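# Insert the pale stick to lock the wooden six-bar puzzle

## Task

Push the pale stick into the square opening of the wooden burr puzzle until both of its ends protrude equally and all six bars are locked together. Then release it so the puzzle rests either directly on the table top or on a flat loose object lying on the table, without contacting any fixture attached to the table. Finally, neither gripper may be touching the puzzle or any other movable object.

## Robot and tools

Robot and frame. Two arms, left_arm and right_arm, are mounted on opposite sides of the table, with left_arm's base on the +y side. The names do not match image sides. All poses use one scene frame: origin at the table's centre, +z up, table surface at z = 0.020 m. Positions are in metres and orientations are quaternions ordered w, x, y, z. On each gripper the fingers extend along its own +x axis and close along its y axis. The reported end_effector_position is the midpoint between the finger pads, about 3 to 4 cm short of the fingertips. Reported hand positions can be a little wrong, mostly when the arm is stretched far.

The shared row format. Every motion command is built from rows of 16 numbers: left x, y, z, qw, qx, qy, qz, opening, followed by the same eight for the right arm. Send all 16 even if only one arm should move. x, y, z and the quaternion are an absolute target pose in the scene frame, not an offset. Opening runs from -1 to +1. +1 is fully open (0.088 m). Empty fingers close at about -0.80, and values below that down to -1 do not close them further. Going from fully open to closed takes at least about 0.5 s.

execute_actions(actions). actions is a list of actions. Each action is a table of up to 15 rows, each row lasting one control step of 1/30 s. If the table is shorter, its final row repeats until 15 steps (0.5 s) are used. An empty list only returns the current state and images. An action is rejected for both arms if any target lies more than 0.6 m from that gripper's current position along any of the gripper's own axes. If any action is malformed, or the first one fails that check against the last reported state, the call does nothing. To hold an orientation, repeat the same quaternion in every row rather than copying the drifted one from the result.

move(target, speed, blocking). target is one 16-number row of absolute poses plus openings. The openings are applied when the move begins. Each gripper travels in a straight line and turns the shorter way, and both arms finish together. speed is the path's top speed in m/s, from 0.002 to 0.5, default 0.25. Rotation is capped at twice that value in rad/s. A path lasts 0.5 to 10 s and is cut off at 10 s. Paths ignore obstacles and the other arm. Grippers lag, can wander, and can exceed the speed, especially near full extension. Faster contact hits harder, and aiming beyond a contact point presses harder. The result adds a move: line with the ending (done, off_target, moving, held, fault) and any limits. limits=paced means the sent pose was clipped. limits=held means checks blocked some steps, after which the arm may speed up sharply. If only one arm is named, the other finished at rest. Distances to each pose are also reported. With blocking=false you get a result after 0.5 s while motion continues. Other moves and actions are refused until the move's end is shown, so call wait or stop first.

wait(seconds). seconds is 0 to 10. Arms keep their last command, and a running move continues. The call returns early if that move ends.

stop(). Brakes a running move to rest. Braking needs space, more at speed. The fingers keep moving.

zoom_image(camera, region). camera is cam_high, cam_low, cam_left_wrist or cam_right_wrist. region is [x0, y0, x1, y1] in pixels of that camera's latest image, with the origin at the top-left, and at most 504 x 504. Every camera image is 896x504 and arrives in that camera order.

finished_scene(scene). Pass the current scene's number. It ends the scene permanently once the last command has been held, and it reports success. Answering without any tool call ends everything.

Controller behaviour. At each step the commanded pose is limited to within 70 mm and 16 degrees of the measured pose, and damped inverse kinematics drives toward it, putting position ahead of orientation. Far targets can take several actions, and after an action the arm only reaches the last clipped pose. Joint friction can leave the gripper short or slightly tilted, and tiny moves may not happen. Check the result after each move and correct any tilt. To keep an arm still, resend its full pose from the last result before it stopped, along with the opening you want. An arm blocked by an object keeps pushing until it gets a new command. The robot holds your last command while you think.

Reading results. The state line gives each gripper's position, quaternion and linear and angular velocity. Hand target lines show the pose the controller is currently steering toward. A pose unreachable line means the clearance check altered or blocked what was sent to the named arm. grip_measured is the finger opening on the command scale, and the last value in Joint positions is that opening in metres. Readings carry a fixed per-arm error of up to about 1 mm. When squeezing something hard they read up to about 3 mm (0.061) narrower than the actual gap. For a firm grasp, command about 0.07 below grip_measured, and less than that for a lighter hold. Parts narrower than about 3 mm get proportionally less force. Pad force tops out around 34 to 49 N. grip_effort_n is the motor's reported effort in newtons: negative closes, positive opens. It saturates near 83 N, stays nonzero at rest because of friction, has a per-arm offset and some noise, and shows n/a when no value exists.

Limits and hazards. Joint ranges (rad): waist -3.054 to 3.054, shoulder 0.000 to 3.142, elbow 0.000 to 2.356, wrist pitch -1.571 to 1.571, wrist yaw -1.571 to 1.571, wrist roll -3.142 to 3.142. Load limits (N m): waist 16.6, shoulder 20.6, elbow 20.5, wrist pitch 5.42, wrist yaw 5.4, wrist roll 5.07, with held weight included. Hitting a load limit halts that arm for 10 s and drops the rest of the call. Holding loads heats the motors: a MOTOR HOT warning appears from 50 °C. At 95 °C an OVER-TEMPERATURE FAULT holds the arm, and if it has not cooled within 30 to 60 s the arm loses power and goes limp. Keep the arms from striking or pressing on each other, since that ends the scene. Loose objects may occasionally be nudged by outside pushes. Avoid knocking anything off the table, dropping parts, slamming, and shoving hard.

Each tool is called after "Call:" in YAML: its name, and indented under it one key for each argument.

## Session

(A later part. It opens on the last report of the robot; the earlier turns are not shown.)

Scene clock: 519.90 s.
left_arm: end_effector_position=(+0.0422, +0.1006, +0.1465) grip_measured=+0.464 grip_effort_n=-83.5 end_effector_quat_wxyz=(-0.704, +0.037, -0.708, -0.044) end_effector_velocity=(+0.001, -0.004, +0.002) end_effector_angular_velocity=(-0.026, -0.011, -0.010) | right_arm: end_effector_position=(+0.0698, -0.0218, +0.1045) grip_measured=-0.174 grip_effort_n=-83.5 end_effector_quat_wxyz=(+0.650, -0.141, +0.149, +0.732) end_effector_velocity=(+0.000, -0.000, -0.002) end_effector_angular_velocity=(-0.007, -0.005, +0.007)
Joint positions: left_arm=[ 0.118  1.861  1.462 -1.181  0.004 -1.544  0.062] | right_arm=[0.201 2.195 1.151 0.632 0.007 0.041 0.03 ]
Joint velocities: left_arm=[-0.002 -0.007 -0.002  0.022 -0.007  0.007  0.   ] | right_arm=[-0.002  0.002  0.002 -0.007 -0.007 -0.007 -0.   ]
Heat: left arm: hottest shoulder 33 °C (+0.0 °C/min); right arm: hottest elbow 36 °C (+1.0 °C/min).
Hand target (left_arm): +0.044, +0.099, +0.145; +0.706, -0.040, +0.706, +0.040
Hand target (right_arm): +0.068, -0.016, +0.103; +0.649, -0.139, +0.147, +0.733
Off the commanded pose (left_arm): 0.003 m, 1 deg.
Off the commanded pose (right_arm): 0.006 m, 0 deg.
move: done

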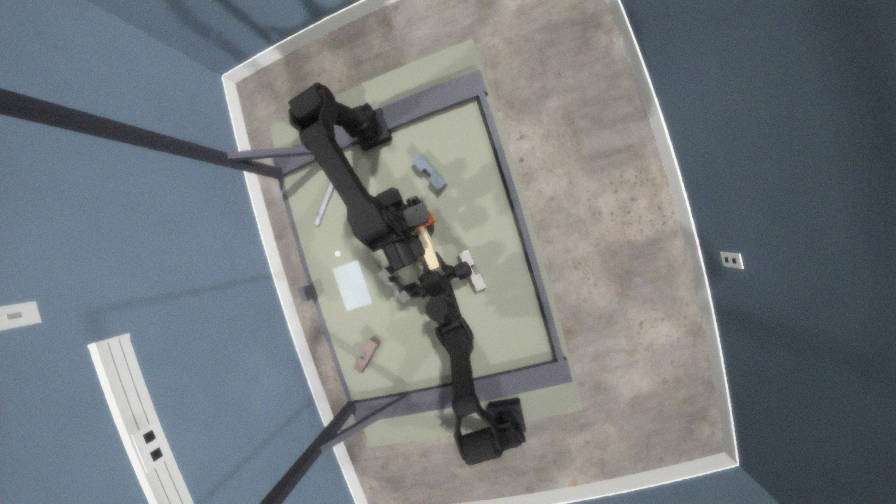

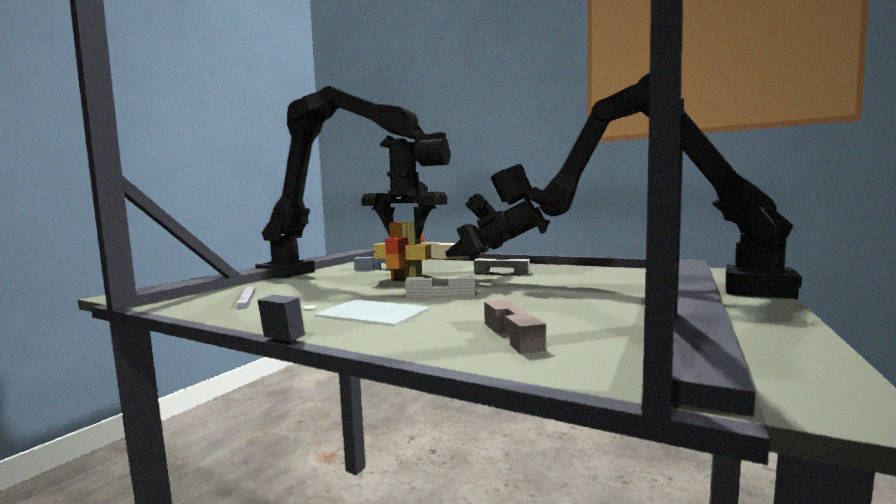

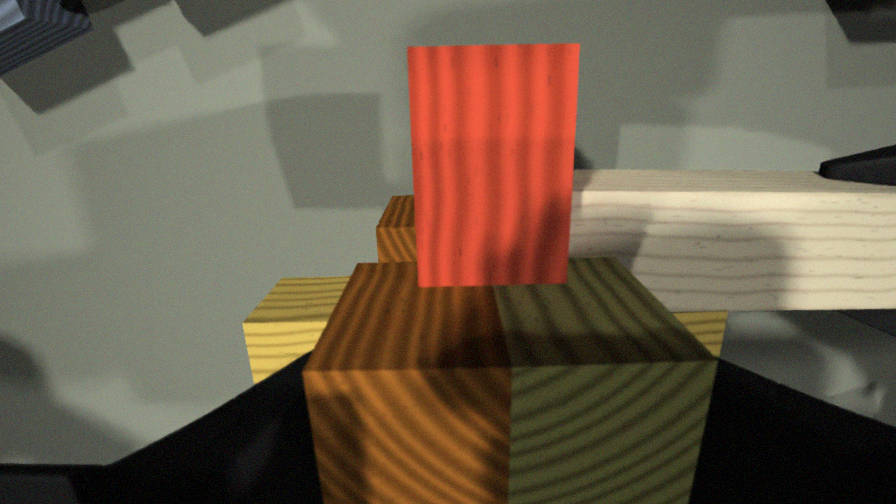

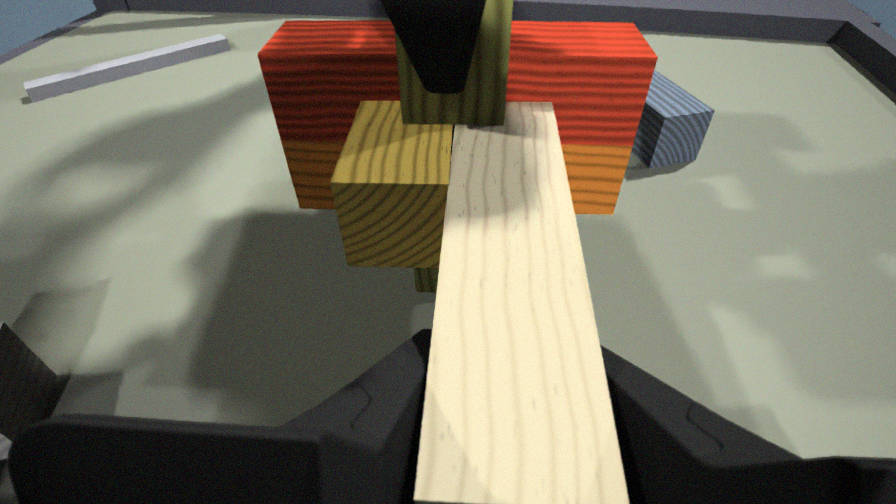

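Call:
execute_actions:
  actions:
    - [[0.044,0.0992,0.145,0.7061,-0.0385,0.7061,0.0385,0.40,0.0681,-0.0175,0.1033,0.6496,-0.1393,0.1472,0.7331,-0.24],[0.044,0.0992,0.145,0.7061,-0.0370,0.7061,0.0370,0.40,0.0682,-0.0185,0.1033,0.6496,-0.1393,0.1472,0.7331,-0.24],[0.044,0.0992,0.145,0.7062,-0.0355,0.7062,0.0355,0.40,0.0683,-0.0195,0.1033,0.6496,-0.1393,0.1472,0.7331,-0.24],[0.044,0.0992,0.145,0.7063,-0.0340,0.7063,0.0340,0.40,0.0683,-0.0195,0.1033,0.6496,-0.1393,0.1472,0.7331,-0.24],[0.044,0.0992,0.145,0.7063,-0.0325,0.7063,0.0325,0.40,0.0683,-0.0195,0.1033,0.6496,-0.1393,0.1472,0.7331,-0.24],[0.044,0.0992,0.145,0.7064,-0.0308,0.7064,0.0308,0.40,0.0683,-0.0195,0.1033,0.6496,-0.1393,0.1472,0.7331,-0.24]]

Call:
zoom_image:
  camera: "cam_right_wrist"
  region: [340, 60, 640, 280]

Scene clock: 562.47 s.
left_arm: end_effector_position=(+0.0428, +0.1009, +0.1467) grip_measured=+0.464 grip_effort_n=-83.5 end_effector_quat_wxyz=(-0.704, +0.032, -0.708, -0.039) end_effector_velocity=(-0.003, +0.005, +0.000) end_effector_angular_velocity=(+0.021, +0.010, +0.005) | right_arm: end_effector_position=(+0.0698, -0.0218, +0.1047) grip_measured=-0.174 grip_effort_n=-83.5 end_effector_quat_wxyz=(+0.650, -0.140, +0.149, +0.732) end_effector_velocity=(+0.000, -0.001, -0.004) end_effector_angular_velocity=(-0.012, -0.005, +0.007)
Joint positions: left_arm=[ 0.12   1.861  1.462 -1.182  0.004 -1.528  0.062] | right_arm=[0.201 2.195 1.151 0.633 0.007 0.042 0.03 ]
Joint velocities: left_arm=[-0.002 -0.002 -0.002 -0.022  0.007 -0.007 -0.   ] | right_arm=[-0.002  0.002 -0.002 -0.007 -0.007 -0.007 -0.   ]
Heat: left arm: hottest shoulder 34 °C (+1.0 °C/min); right arm: hottest elbow 39 °C (+4.0 °C/min).
Hand target (left_arm): +0.044, +0.099, +0.145; +0.706, -0.031, +0.706, +0.031
Hand target (right_arm): +0.068, -0.020, +0.103; +0.649, -0.139, +0.147, +0.733
Off the commanded pose (left_arm): 0.003 m, 1 deg.
Off the commanded pose (right_arm): 0.003 m, 0 deg.

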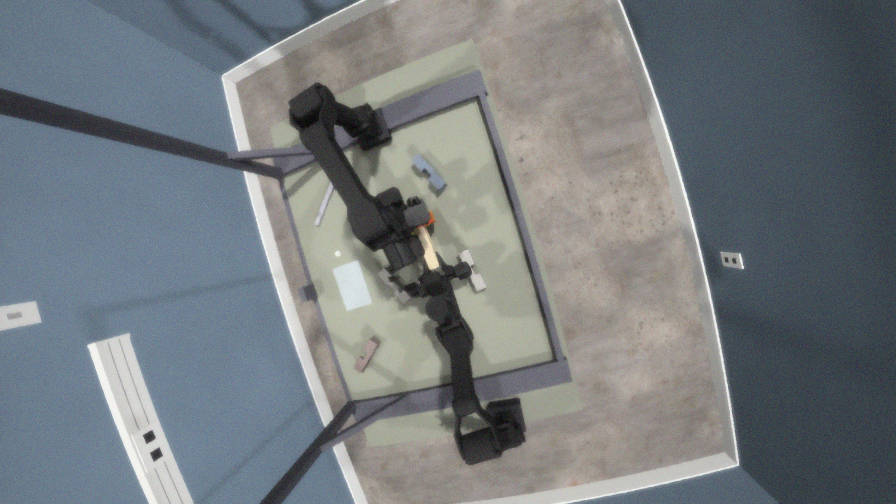

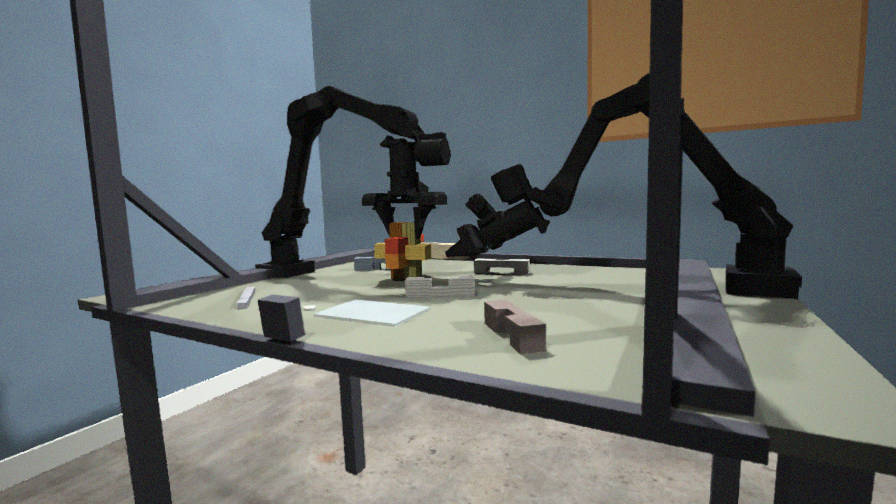

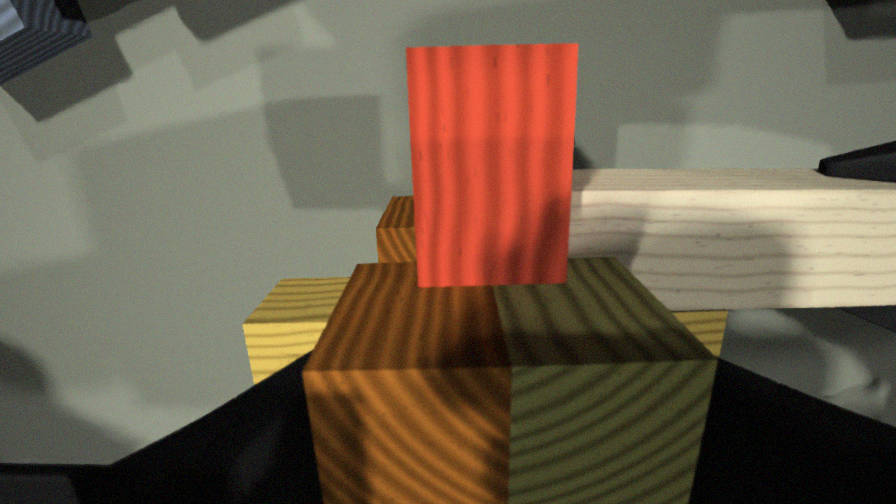

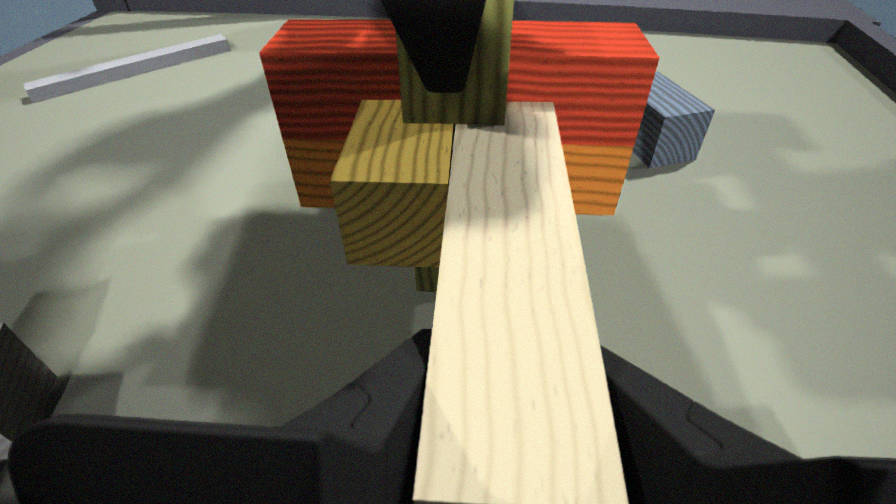

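Region (340, 60, 640, 280) of cam_right_wrist's 896x504 image, scaled by 1.680, with more detail than that image has; it fills the top 370 rows of this view, and the rest is white.

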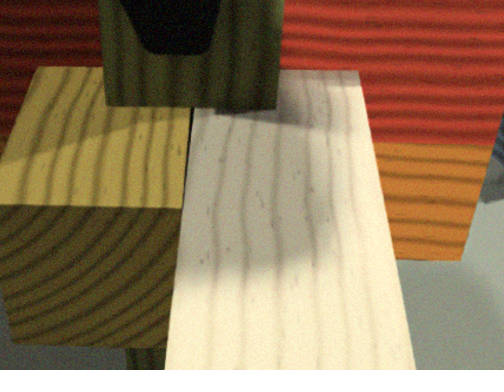

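Call:
execute_actions:
  actions:
    - [[0.044,0.0992,0.145,0.7064,-0.0308,0.7064,0.0308,0.40,0.0680,-0.0195,0.1033,0.6496,-0.1393,0.1472,0.7331,-0.24],[0.044,0.0992,0.145,0.7064,-0.0308,0.7064,0.0308,0.40,0.0677,-0.0195,0.1033,0.6496,-0.1393,0.1472,0.7331,-0.24],[0.044,0.0992,0.145,0.7064,-0.0308,0.7064,0.0308,0.40,0.0674,-0.0196,0.1033,0.6496,-0.1393,0.1472,0.7331,-0.24],[0.044,0.0992,0.145,0.7064,-0.0308,0.7064,0.0308,0.40,0.0671,-0.0196,0.1033,0.6496,-0.1393,0.1472,0.7331,-0.24],[0.044,0.0992,0.145,0.7064,-0.0308,0.7064,0.0308,0.40,0.0668,-0.0196,0.1033,0.6496,-0.1393,0.1472,0.7331,-0.24]]

Call:
zoom_image:
  camera: "cam_right_wrist"
  region: [340, 60, 640, 280]

Scene clock: 566.73 s.
left_arm: end_effector_position=(+0.0428, +0.1010, +0.1466) grip_measured=+0.464 grip_effort_n=-83.5 end_effector_quat_wxyz=(-0.704, +0.032, -0.708, -0.039) end_effector_velocity=(-0.002, -0.001, +0.000) end_effector_angular_velocity=(-0.008, +0.006, +0.005) | right_arm: end_effector_position=(+0.0695, -0.0218, +0.1048) grip_measured=-0.174 grip_effort_n=-83.5 end_effector_quat_wxyz=(+0.650, -0.140, +0.149, +0.732) end_effector_velocity=(+0.001, -0.002, -0.003) end_effector_angular_velocity=(-0.012, -0.005, +0.007)
Joint positions: left_arm=[ 0.12   1.861  1.461 -1.182  0.004 -1.527  0.062] | right_arm=[0.202 2.195 1.151 0.633 0.01  0.043 0.03 ]
Joint velocities: left_arm=[-0.002 -0.002 -0.002  0.007  0.007 -0.007  0.   ] | right_arm=[-0.002 -0.002 -0.007 -0.007 -0.007 -0.007 -0.   ]
Heat: left arm: hottest shoulder 34 °C (+1.0 °C/min); right arm: hottest elbow 39 °C (+4.1 °C/min).
Hand target (left_arm): +0.044, +0.099, +0.145; +0.706, -0.031, +0.706, +0.031
Hand target (right_arm): +0.067, -0.020, +0.103; +0.649, -0.139, +0.147, +0.733
Off the commanded pose (left_arm): 0.003 m, 1 deg.
Off the commanded pose (right_arm): 0.004 m, 0 deg.

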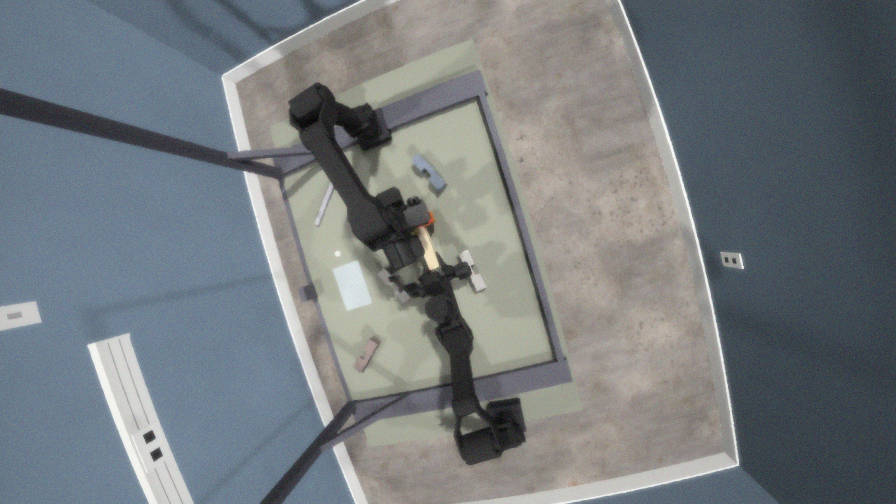

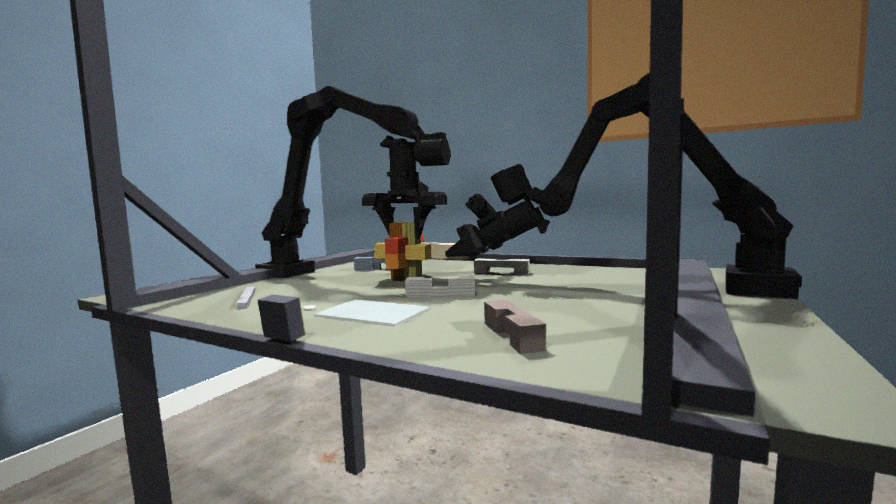

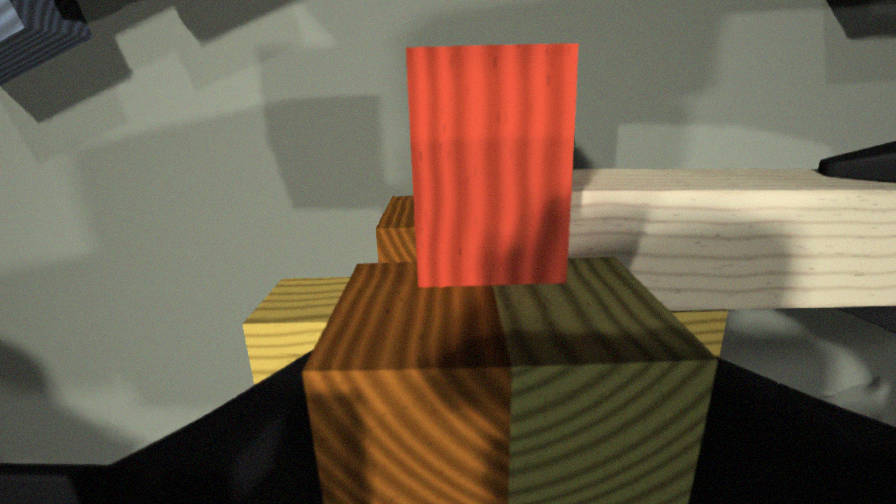

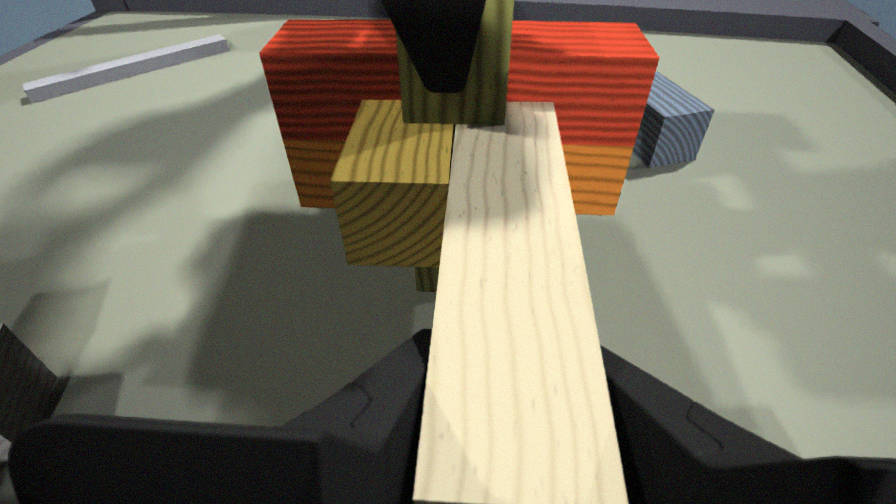

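Region (340, 60, 640, 280) of cam_right_wrist's 896x504 image, scaled by 1.680, with more detail than that image has; it fills the top 370 rows of this view, and the rest is white.

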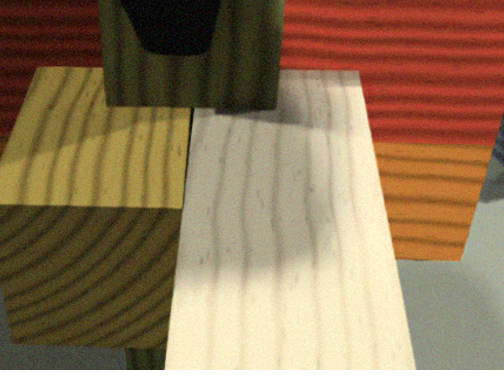

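Call:
move:
  target: [0.0432,0.1064,0.145,0.7064,-0.0308,0.7064,0.0308,0.40,0.0672,-0.0196,0.1033,0.6496,-0.1393,0.1472,0.7331,-0.24]
  speed: 0.012

Call:
zoom_image:
  camera: "cam_right_wrist"
  region: [400, 60, 600, 220]

Scene clock: 573.93 s.
left_arm: end_effector_position=(+0.0424, +0.1035, +0.1462) grip_measured=+0.464 grip_effort_n=-83.5 end_effector_quat_wxyz=(+0.705, -0.035, +0.708, +0.033) end_effector_velocity=(-0.001, +0.007, -0.001) end_effector_angular_velocity=(+0.028, -0.003, -0.010) | right_arm: end_effector_position=(+0.0695, -0.0215, +0.1053) grip_measured=-0.174 grip_effort_n=-83.5 end_effector_quat_wxyz=(+0.651, -0.139, +0.148, +0.732) end_effector_velocity=(-0.002, -0.001, +0.001) end_effector_angular_velocity=(-0.002, -0.004, +0.012)
Joint positions: left_arm=[ 0.12   1.841  1.434 -1.161  0.004 -1.522  0.062] | right_arm=[0.202 2.195 1.151 0.636 0.01  0.044 0.03 ]
Joint velocities: left_arm=[-0.002 -0.002 -0.007 -0.022 -0.007  0.007  0.   ] | right_arm=[ 0.002 -0.007 -0.002 -0.007 -0.007 -0.007 -0.   ]
Heat: left arm: hottest shoulder 34 °C (+1.0 °C/min); right arm: hottest elbow 38 °C (+3.0 °C/min).
Hand target (left_arm): +0.043, +0.106, +0.145; +0.706, -0.031, +0.706, +0.031
Hand target (right_arm): +0.067, -0.020, +0.103; +0.649, -0.139, +0.147, +0.733
Off the commanded pose (left_arm): 0.003 m, 1 deg.
Off the commanded pose (right_arm): 0.004 m, 0 deg.
move: done

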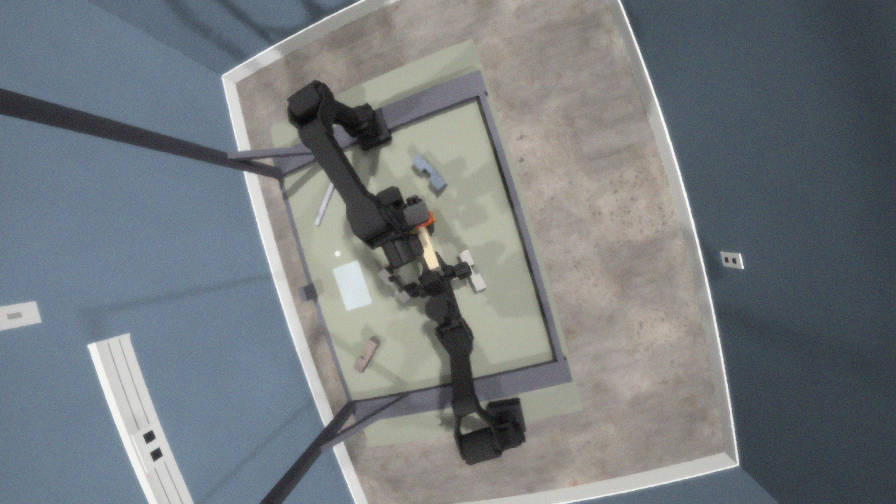

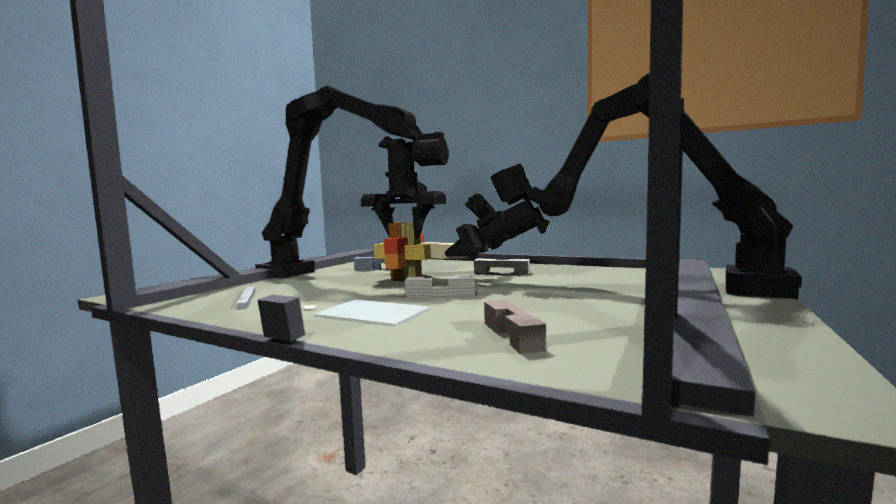

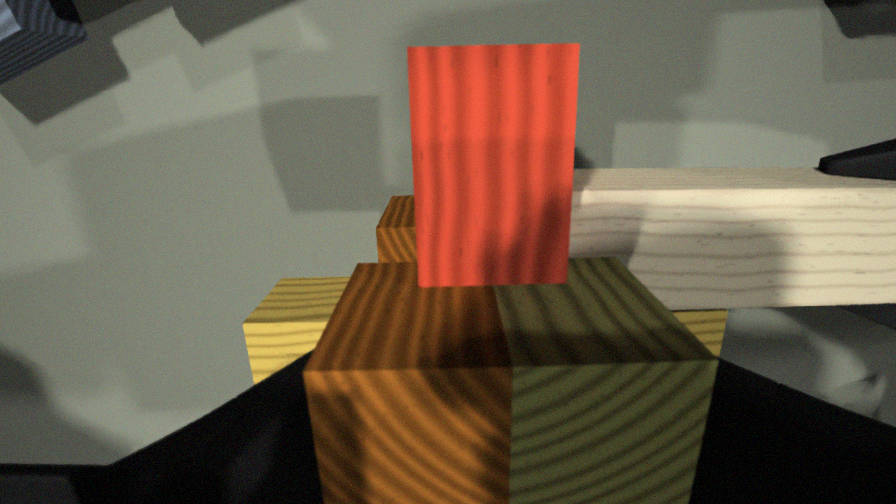

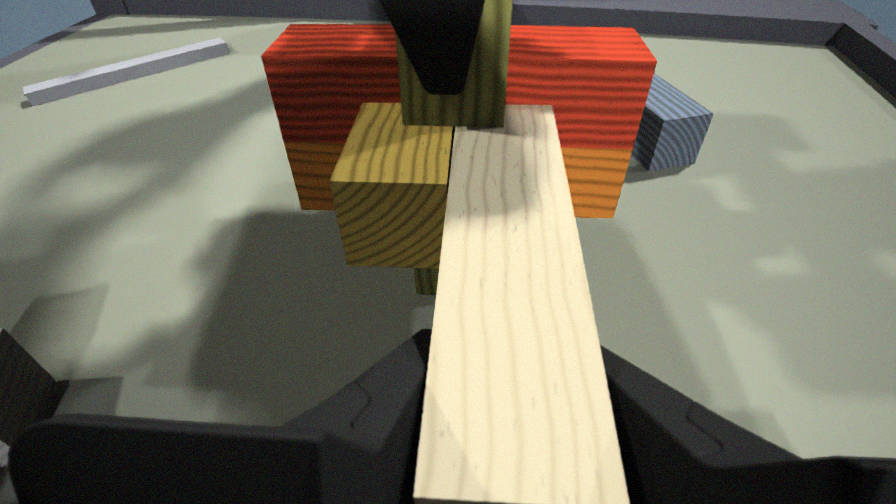

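Region (400, 60, 600, 220) of cam_right_wrist's 896x504 image, scaled by 2.520, with more detail than that image has; it fills the top 403 rows of this view, and the rest is white.

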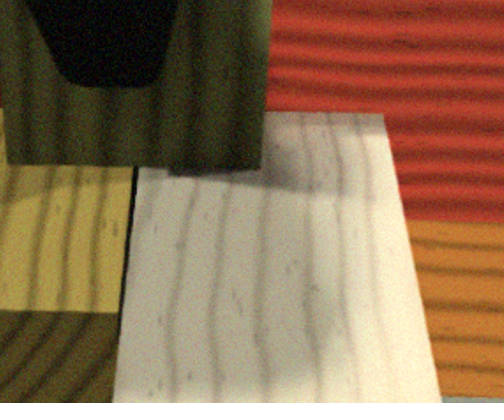

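Call:
execute_actions:
  actions:
    - [[0.0432,0.1064,0.145,0.7064,-0.0308,0.7064,0.0308,0.40,0.0669,-0.0196,0.1033,0.6496,-0.1393,0.1472,0.7331,-0.24],[0.0432,0.1064,0.145,0.7064,-0.0308,0.7064,0.0308,0.40,0.0666,-0.0196,0.1033,0.6496,-0.1393,0.1472,0.7331,-0.24],[0.0432,0.1064,0.145,0.7064,-0.0308,0.7064,0.0308,0.40,0.0663,-0.0197,0.1033,0.6496,-0.1393,0.1472,0.7331,-0.24],[0.0432,0.1064,0.145,0.7064,-0.0308,0.7064,0.0308,0.40,0.0660,-0.0197,0.1033,0.6496,-0.1393,0.1472,0.7331,-0.24]]

Call:
zoom_image:
  camera: "cam_right_wrist"
  region: [400, 60, 600, 220]

Scene clock: 582.57 s.
left_arm: end_effector_position=(+0.0424, +0.1035, +0.1464) grip_measured=+0.464 grip_effort_n=-83.5 end_effector_quat_wxyz=(+0.705, -0.035, +0.708, +0.032) end_effector_velocity=(+0.002, +0.002, +0.002) end_effector_angular_velocity=(+0.003, -0.007, +0.010) | right_arm: end_effector_position=(+0.0695, -0.0215, +0.1053) grip_measured=-0.174 grip_effort_n=-83.5 end_effector_quat_wxyz=(+0.651, -0.139, +0.148, +0.731) end_effector_velocity=(+0.003, -0.001, -0.002) end_effector_angular_velocity=(-0.015, -0.019, +0.008)
Joint positions: left_arm=[ 0.12   1.84   1.434 -1.161  0.004 -1.522  0.062] | right_arm=[0.203 2.195 1.151 0.636 0.012 0.044 0.03 ]
Joint velocities: left_arm=[ 0.002 -0.007 -0.002 -0.007 -0.007 -0.007 -0.   ] | right_arm=[-0.007 -0.002  0.002 -0.022 -0.007 -0.022 -0.   ]
Heat: left arm: hottest shoulder 34 °C (+0.0 °C/min); right arm: hottest elbow 38 °C (+2.0 °C/min).
Hand target (left_arm): +0.043, +0.106, +0.145; +0.706, -0.031, +0.706, +0.031
Hand target (right_arm): +0.066, -0.020, +0.103; +0.649, -0.139, +0.147, +0.733
Off the commanded pose (left_arm): 0.003 m, 1 deg.
Off the commanded pose (right_arm): 0.004 m, 0 deg.

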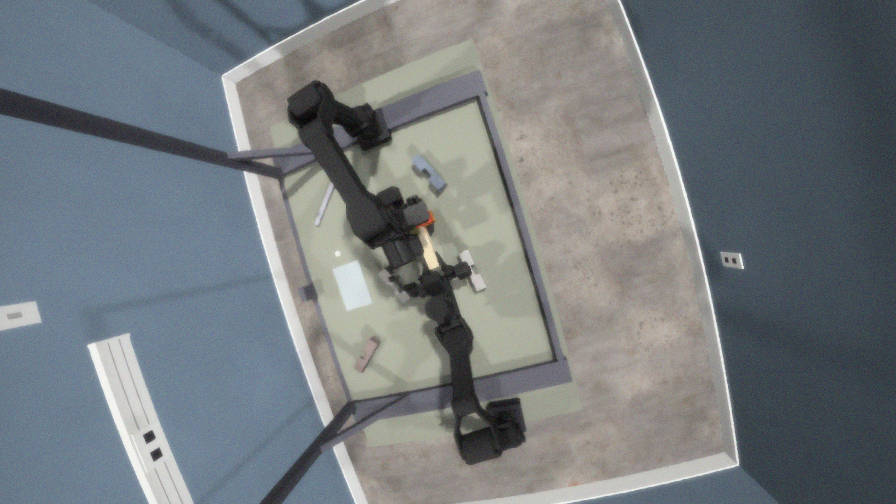

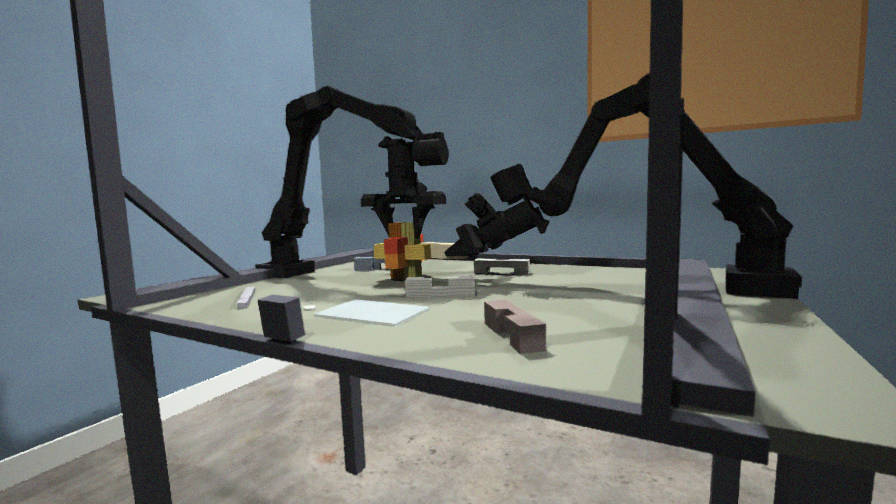

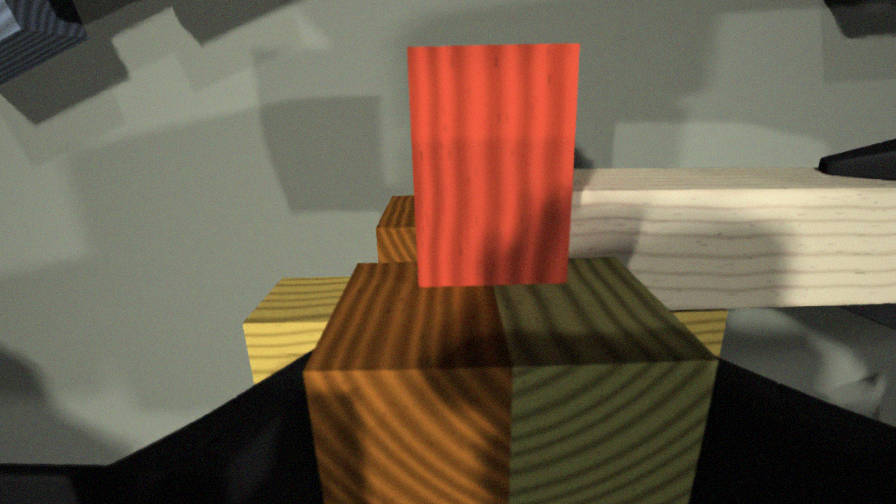

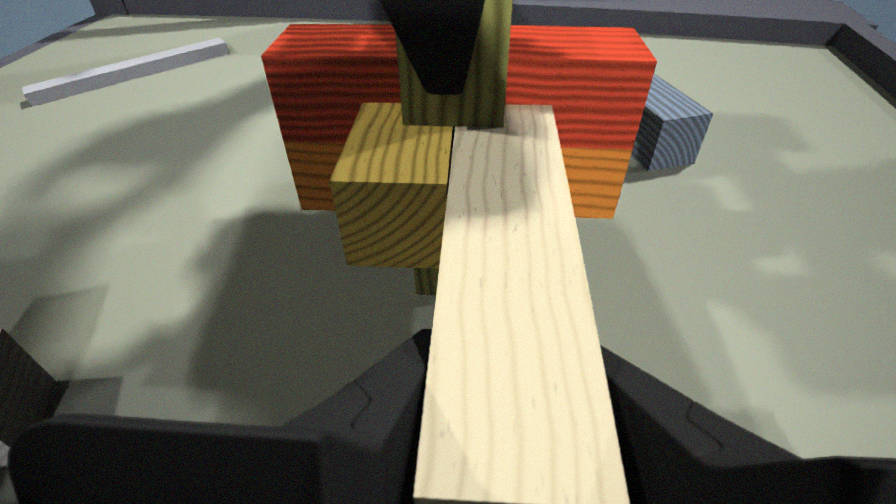

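Region (400, 60, 600, 220) of cam_right_wrist's 896x504 image, scaled by 2.520, with more detail than that image has; it fills the top 403 rows of this view, and the rest is white.

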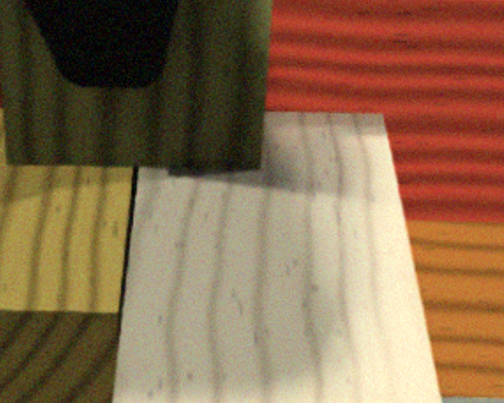

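Call:
execute_actions:
  actions:
    - [[0.0432,0.1064,0.145,0.7064,-0.0308,0.7064,0.0308,0.40,0.0660,-0.0197,0.1033,0.6483,-0.1396,0.1470,0.7342,-0.24],[0.0432,0.1064,0.145,0.7064,-0.0308,0.7064,0.0308,0.40,0.0660,-0.0197,0.1033,0.6483,-0.1396,0.1470,0.7342,-0.24],[0.0432,0.1064,0.145,0.7064,-0.0308,0.7064,0.0308,0.40,0.0660,-0.0197,0.1033,0.6470,-0.1398,0.1467,0.7354,-0.24]]

Call:
zoom_image:
  camera: "cam_right_wrist"
  region: [400, 60, 600, 220]

Scene clock: 590.83 s.
left_arm: end_effector_position=(+0.0424, +0.1035, +0.1464) grip_measured=+0.464 grip_effort_n=-83.5 end_effector_quat_wxyz=(+0.705, -0.035, +0.708, +0.032) end_effector_velocity=(+0.001, +0.004, +0.001) end_effector_angular_velocity=(+0.018, -0.005, +0.024) | right_arm: end_effector_position=(+0.0693, -0.0216, +0.1053) grip_measured=-0.174 grip_effort_n=-83.5 end_effector_quat_wxyz=(+0.651, -0.139, +0.148, +0.731) end_effector_velocity=(-0.002, -0.001, -0.001) end_effector_angular_velocity=(-0.008, +0.001, +0.021)
Joint positions: left_arm=[ 0.12   1.84   1.434 -1.161  0.004 -1.522  0.062] | right_arm=[0.203 2.195 1.151 0.636 0.012 0.044 0.03 ]
Joint velocities: left_arm=[ 0.002 -0.002  0.002 -0.022 -0.007 -0.022 -0.   ] | right_arm=[-0.002 -0.002 -0.002 -0.007 -0.022 -0.007 -0.   ]
Heat: left arm: hottest shoulder 35 °C (+1.0 °C/min); right arm: hottest elbow 37 °C (+0.0 °C/min).
Hand target (left_arm): +0.043, +0.106, +0.145; +0.706, -0.031, +0.706, +0.031
Hand target (right_arm): +0.066, -0.020, +0.103; +0.647, -0.140, +0.147, +0.735
Off the commanded pose (left_arm): 0.003 m, 1 deg.
Off the commanded pose (right_arm): 0.004 m, 1 deg.

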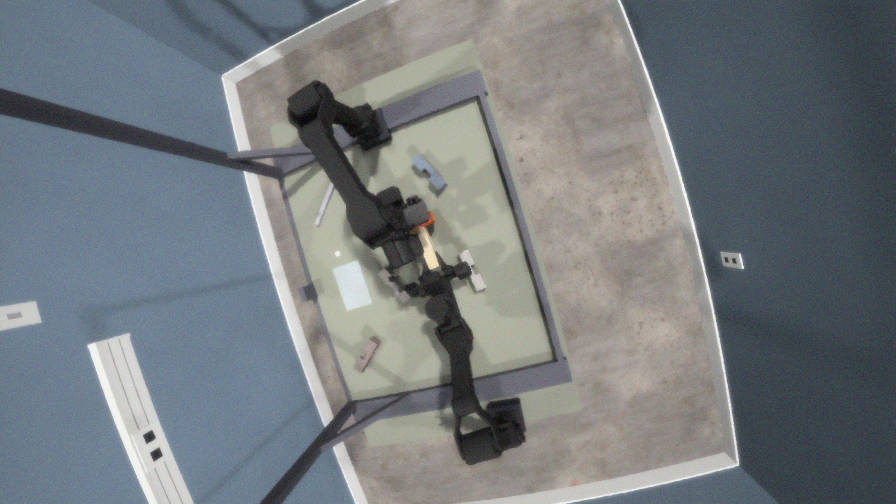

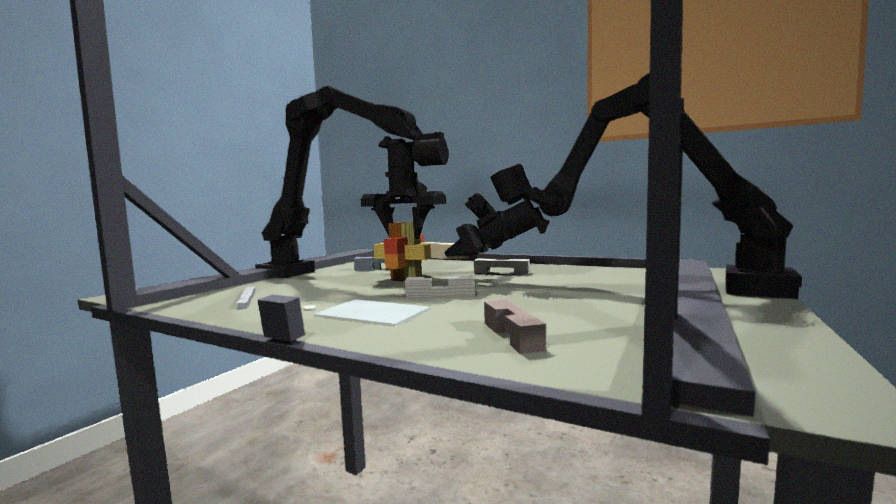

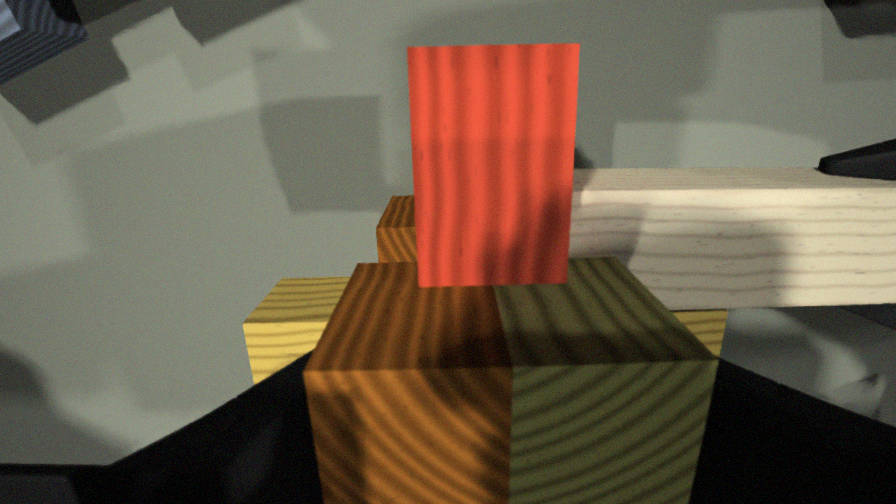

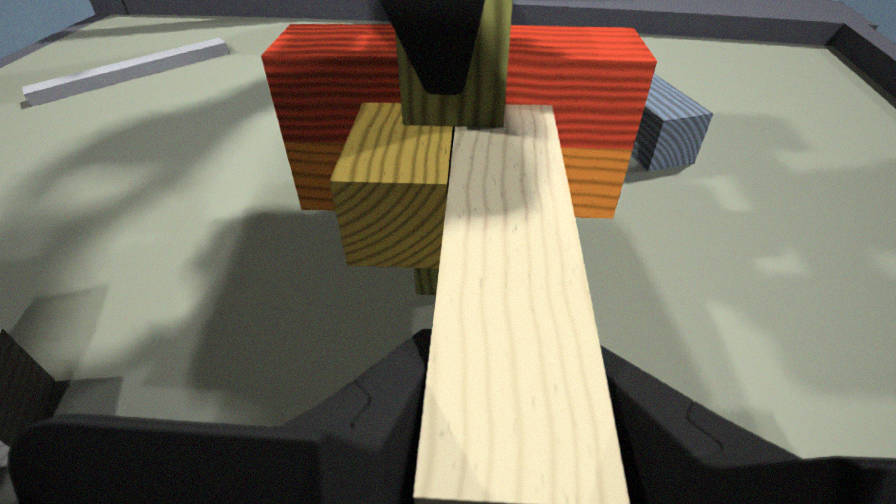

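Region (400, 60, 600, 220) of cam_right_wrist's 896x504 image, scaled by 2.520, with more detail than that image has; it fills the top 403 rows of this view, and the rest is white.

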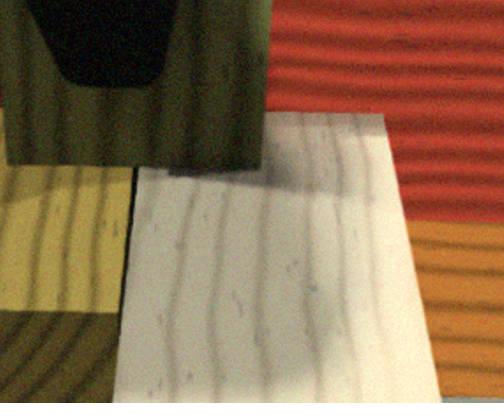

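Call:
execute_actions:
  actions:
    - [[0.0432,0.1064,0.145,0.7064,-0.0308,0.7064,0.0308,0.40,0.0660,-0.0197,0.1033,0.6460,-0.1400,0.1465,0.7363,-0.24],[0.0432,0.1064,0.145,0.7064,-0.0308,0.7064,0.0308,0.40,0.0660,-0.0197,0.1033,0.6451,-0.1402,0.1463,0.7371,-0.24],[0.0432,0.1064,0.145,0.7064,-0.0308,0.7064,0.0308,0.40,0.0660,-0.0197,0.1033,0.6441,-0.1404,0.1462,0.7379,-0.24],[0.0432,0.1064,0.145,0.7064,-0.0308,0.7064,0.0308,0.40,0.0660,-0.0197,0.1033,0.6432,-0.1406,0.1460,0.7388,-0.24]]

Call:
zoom_image:
  camera: "cam_right_wrist"
  region: [400, 60, 600, 220]

Scene clock: 596.33 s.
left_arm: end_effector_position=(+0.0424, +0.1035, +0.1464) grip_measured=+0.464 grip_effort_n=-83.5 end_effector_quat_wxyz=(+0.705, -0.035, +0.708, +0.032) end_effector_velocity=(+0.002, -0.001, +0.000) end_effector_angular_velocity=(-0.006, -0.008, +0.024) | right_arm: end_effector_position=(+0.0698, -0.0215, +0.1053) grip_measured=-0.174 grip_effort_n=-83.5 end_effector_quat_wxyz=(+0.649, -0.140, +0.148, +0.733) end_effector_velocity=(-0.002, -0.001, -0.001) end_effector_angular_velocity=(-0.007, -0.005, +0.012)
Joint positions: left_arm=[ 0.12   1.84   1.434 -1.161  0.004 -1.522  0.062] | right_arm=[0.2   2.195 1.151 0.636 0.005 0.04  0.03 ]
Joint velocities: left_arm=[ 0.002 -0.002 -0.002  0.007 -0.007 -0.022 -0.   ] | right_arm=[ 0.002 -0.002 -0.002 -0.007 -0.007 -0.007 -0.   ]
Heat: left arm: hottest shoulder 35 °C (+1.0 °C/min); right arm: hottest elbow 37 °C (+0.0 °C/min).
Hand target (left_arm): +0.043, +0.106, +0.145; +0.706, -0.031, +0.706, +0.031
Hand target (right_arm): +0.066, -0.020, +0.103; +0.643, -0.141, +0.146, +0.739
Off the commanded pose (left_arm): 0.003 m, 1 deg.
Off the commanded pose (right_arm): 0.005 m, 1 deg.

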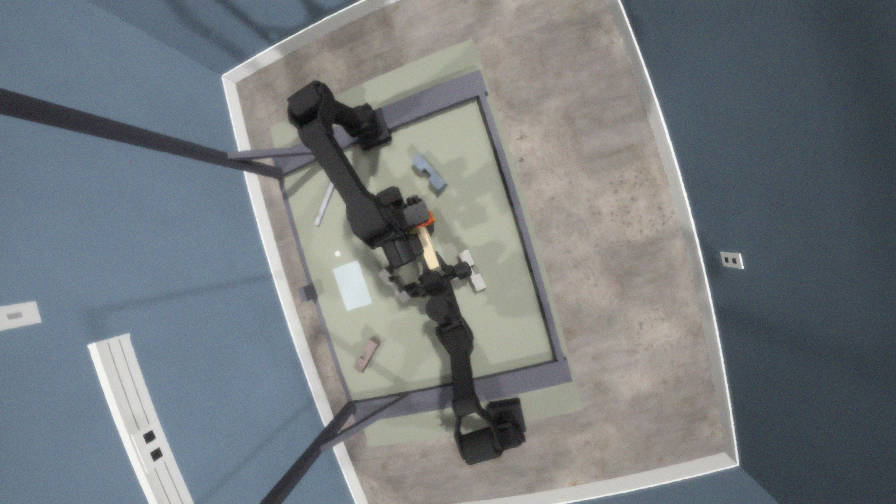

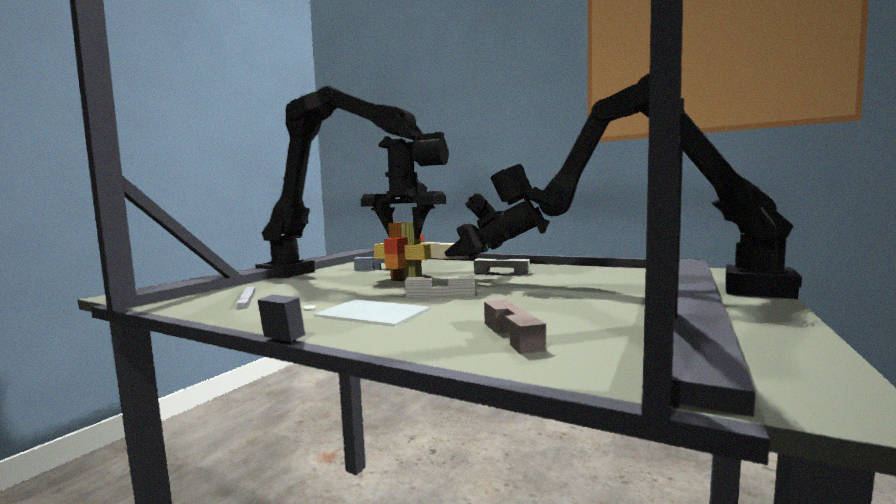

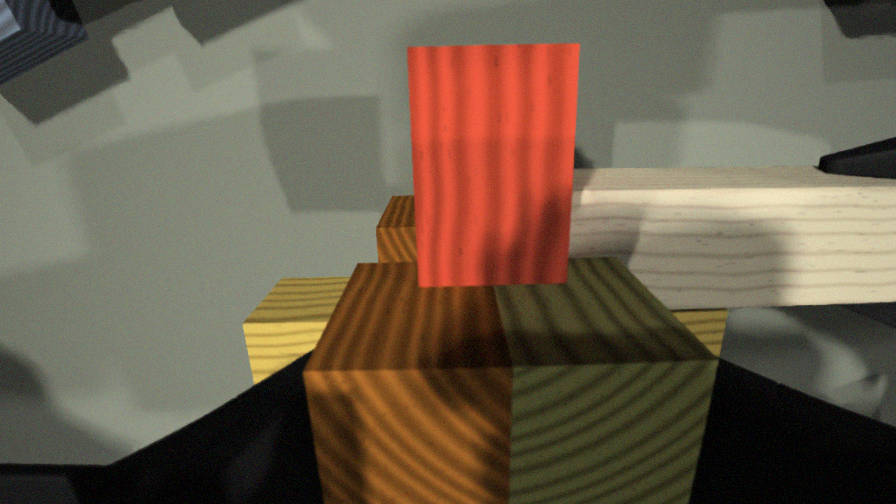

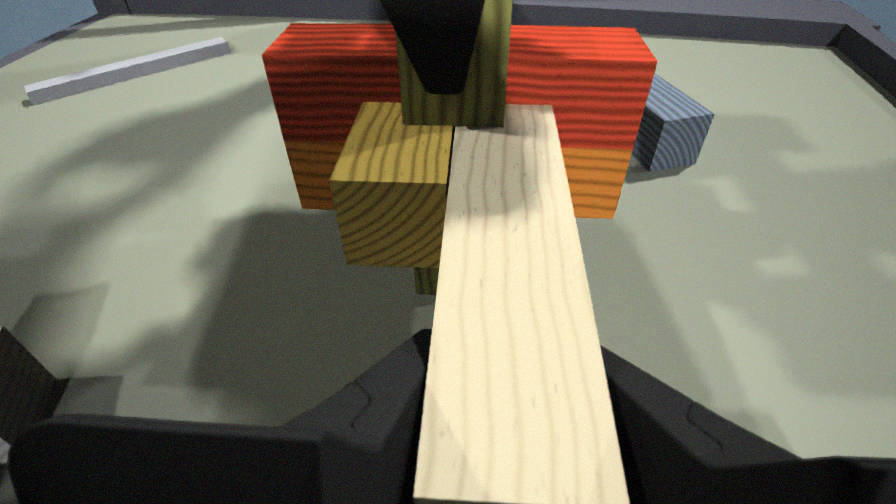

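Region (400, 60, 600, 220) of cam_right_wrist's 896x504 image, scaled by 2.520, with more detail than that image has; it fills the top 403 rows of this view, and the rest is white.

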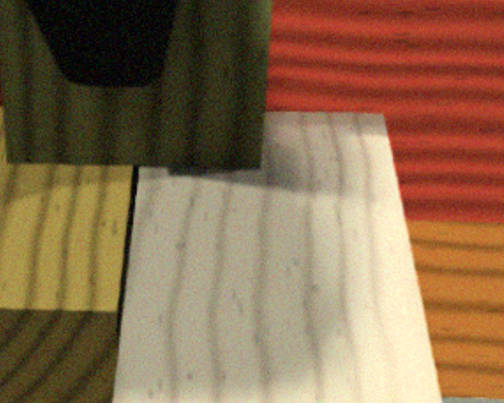

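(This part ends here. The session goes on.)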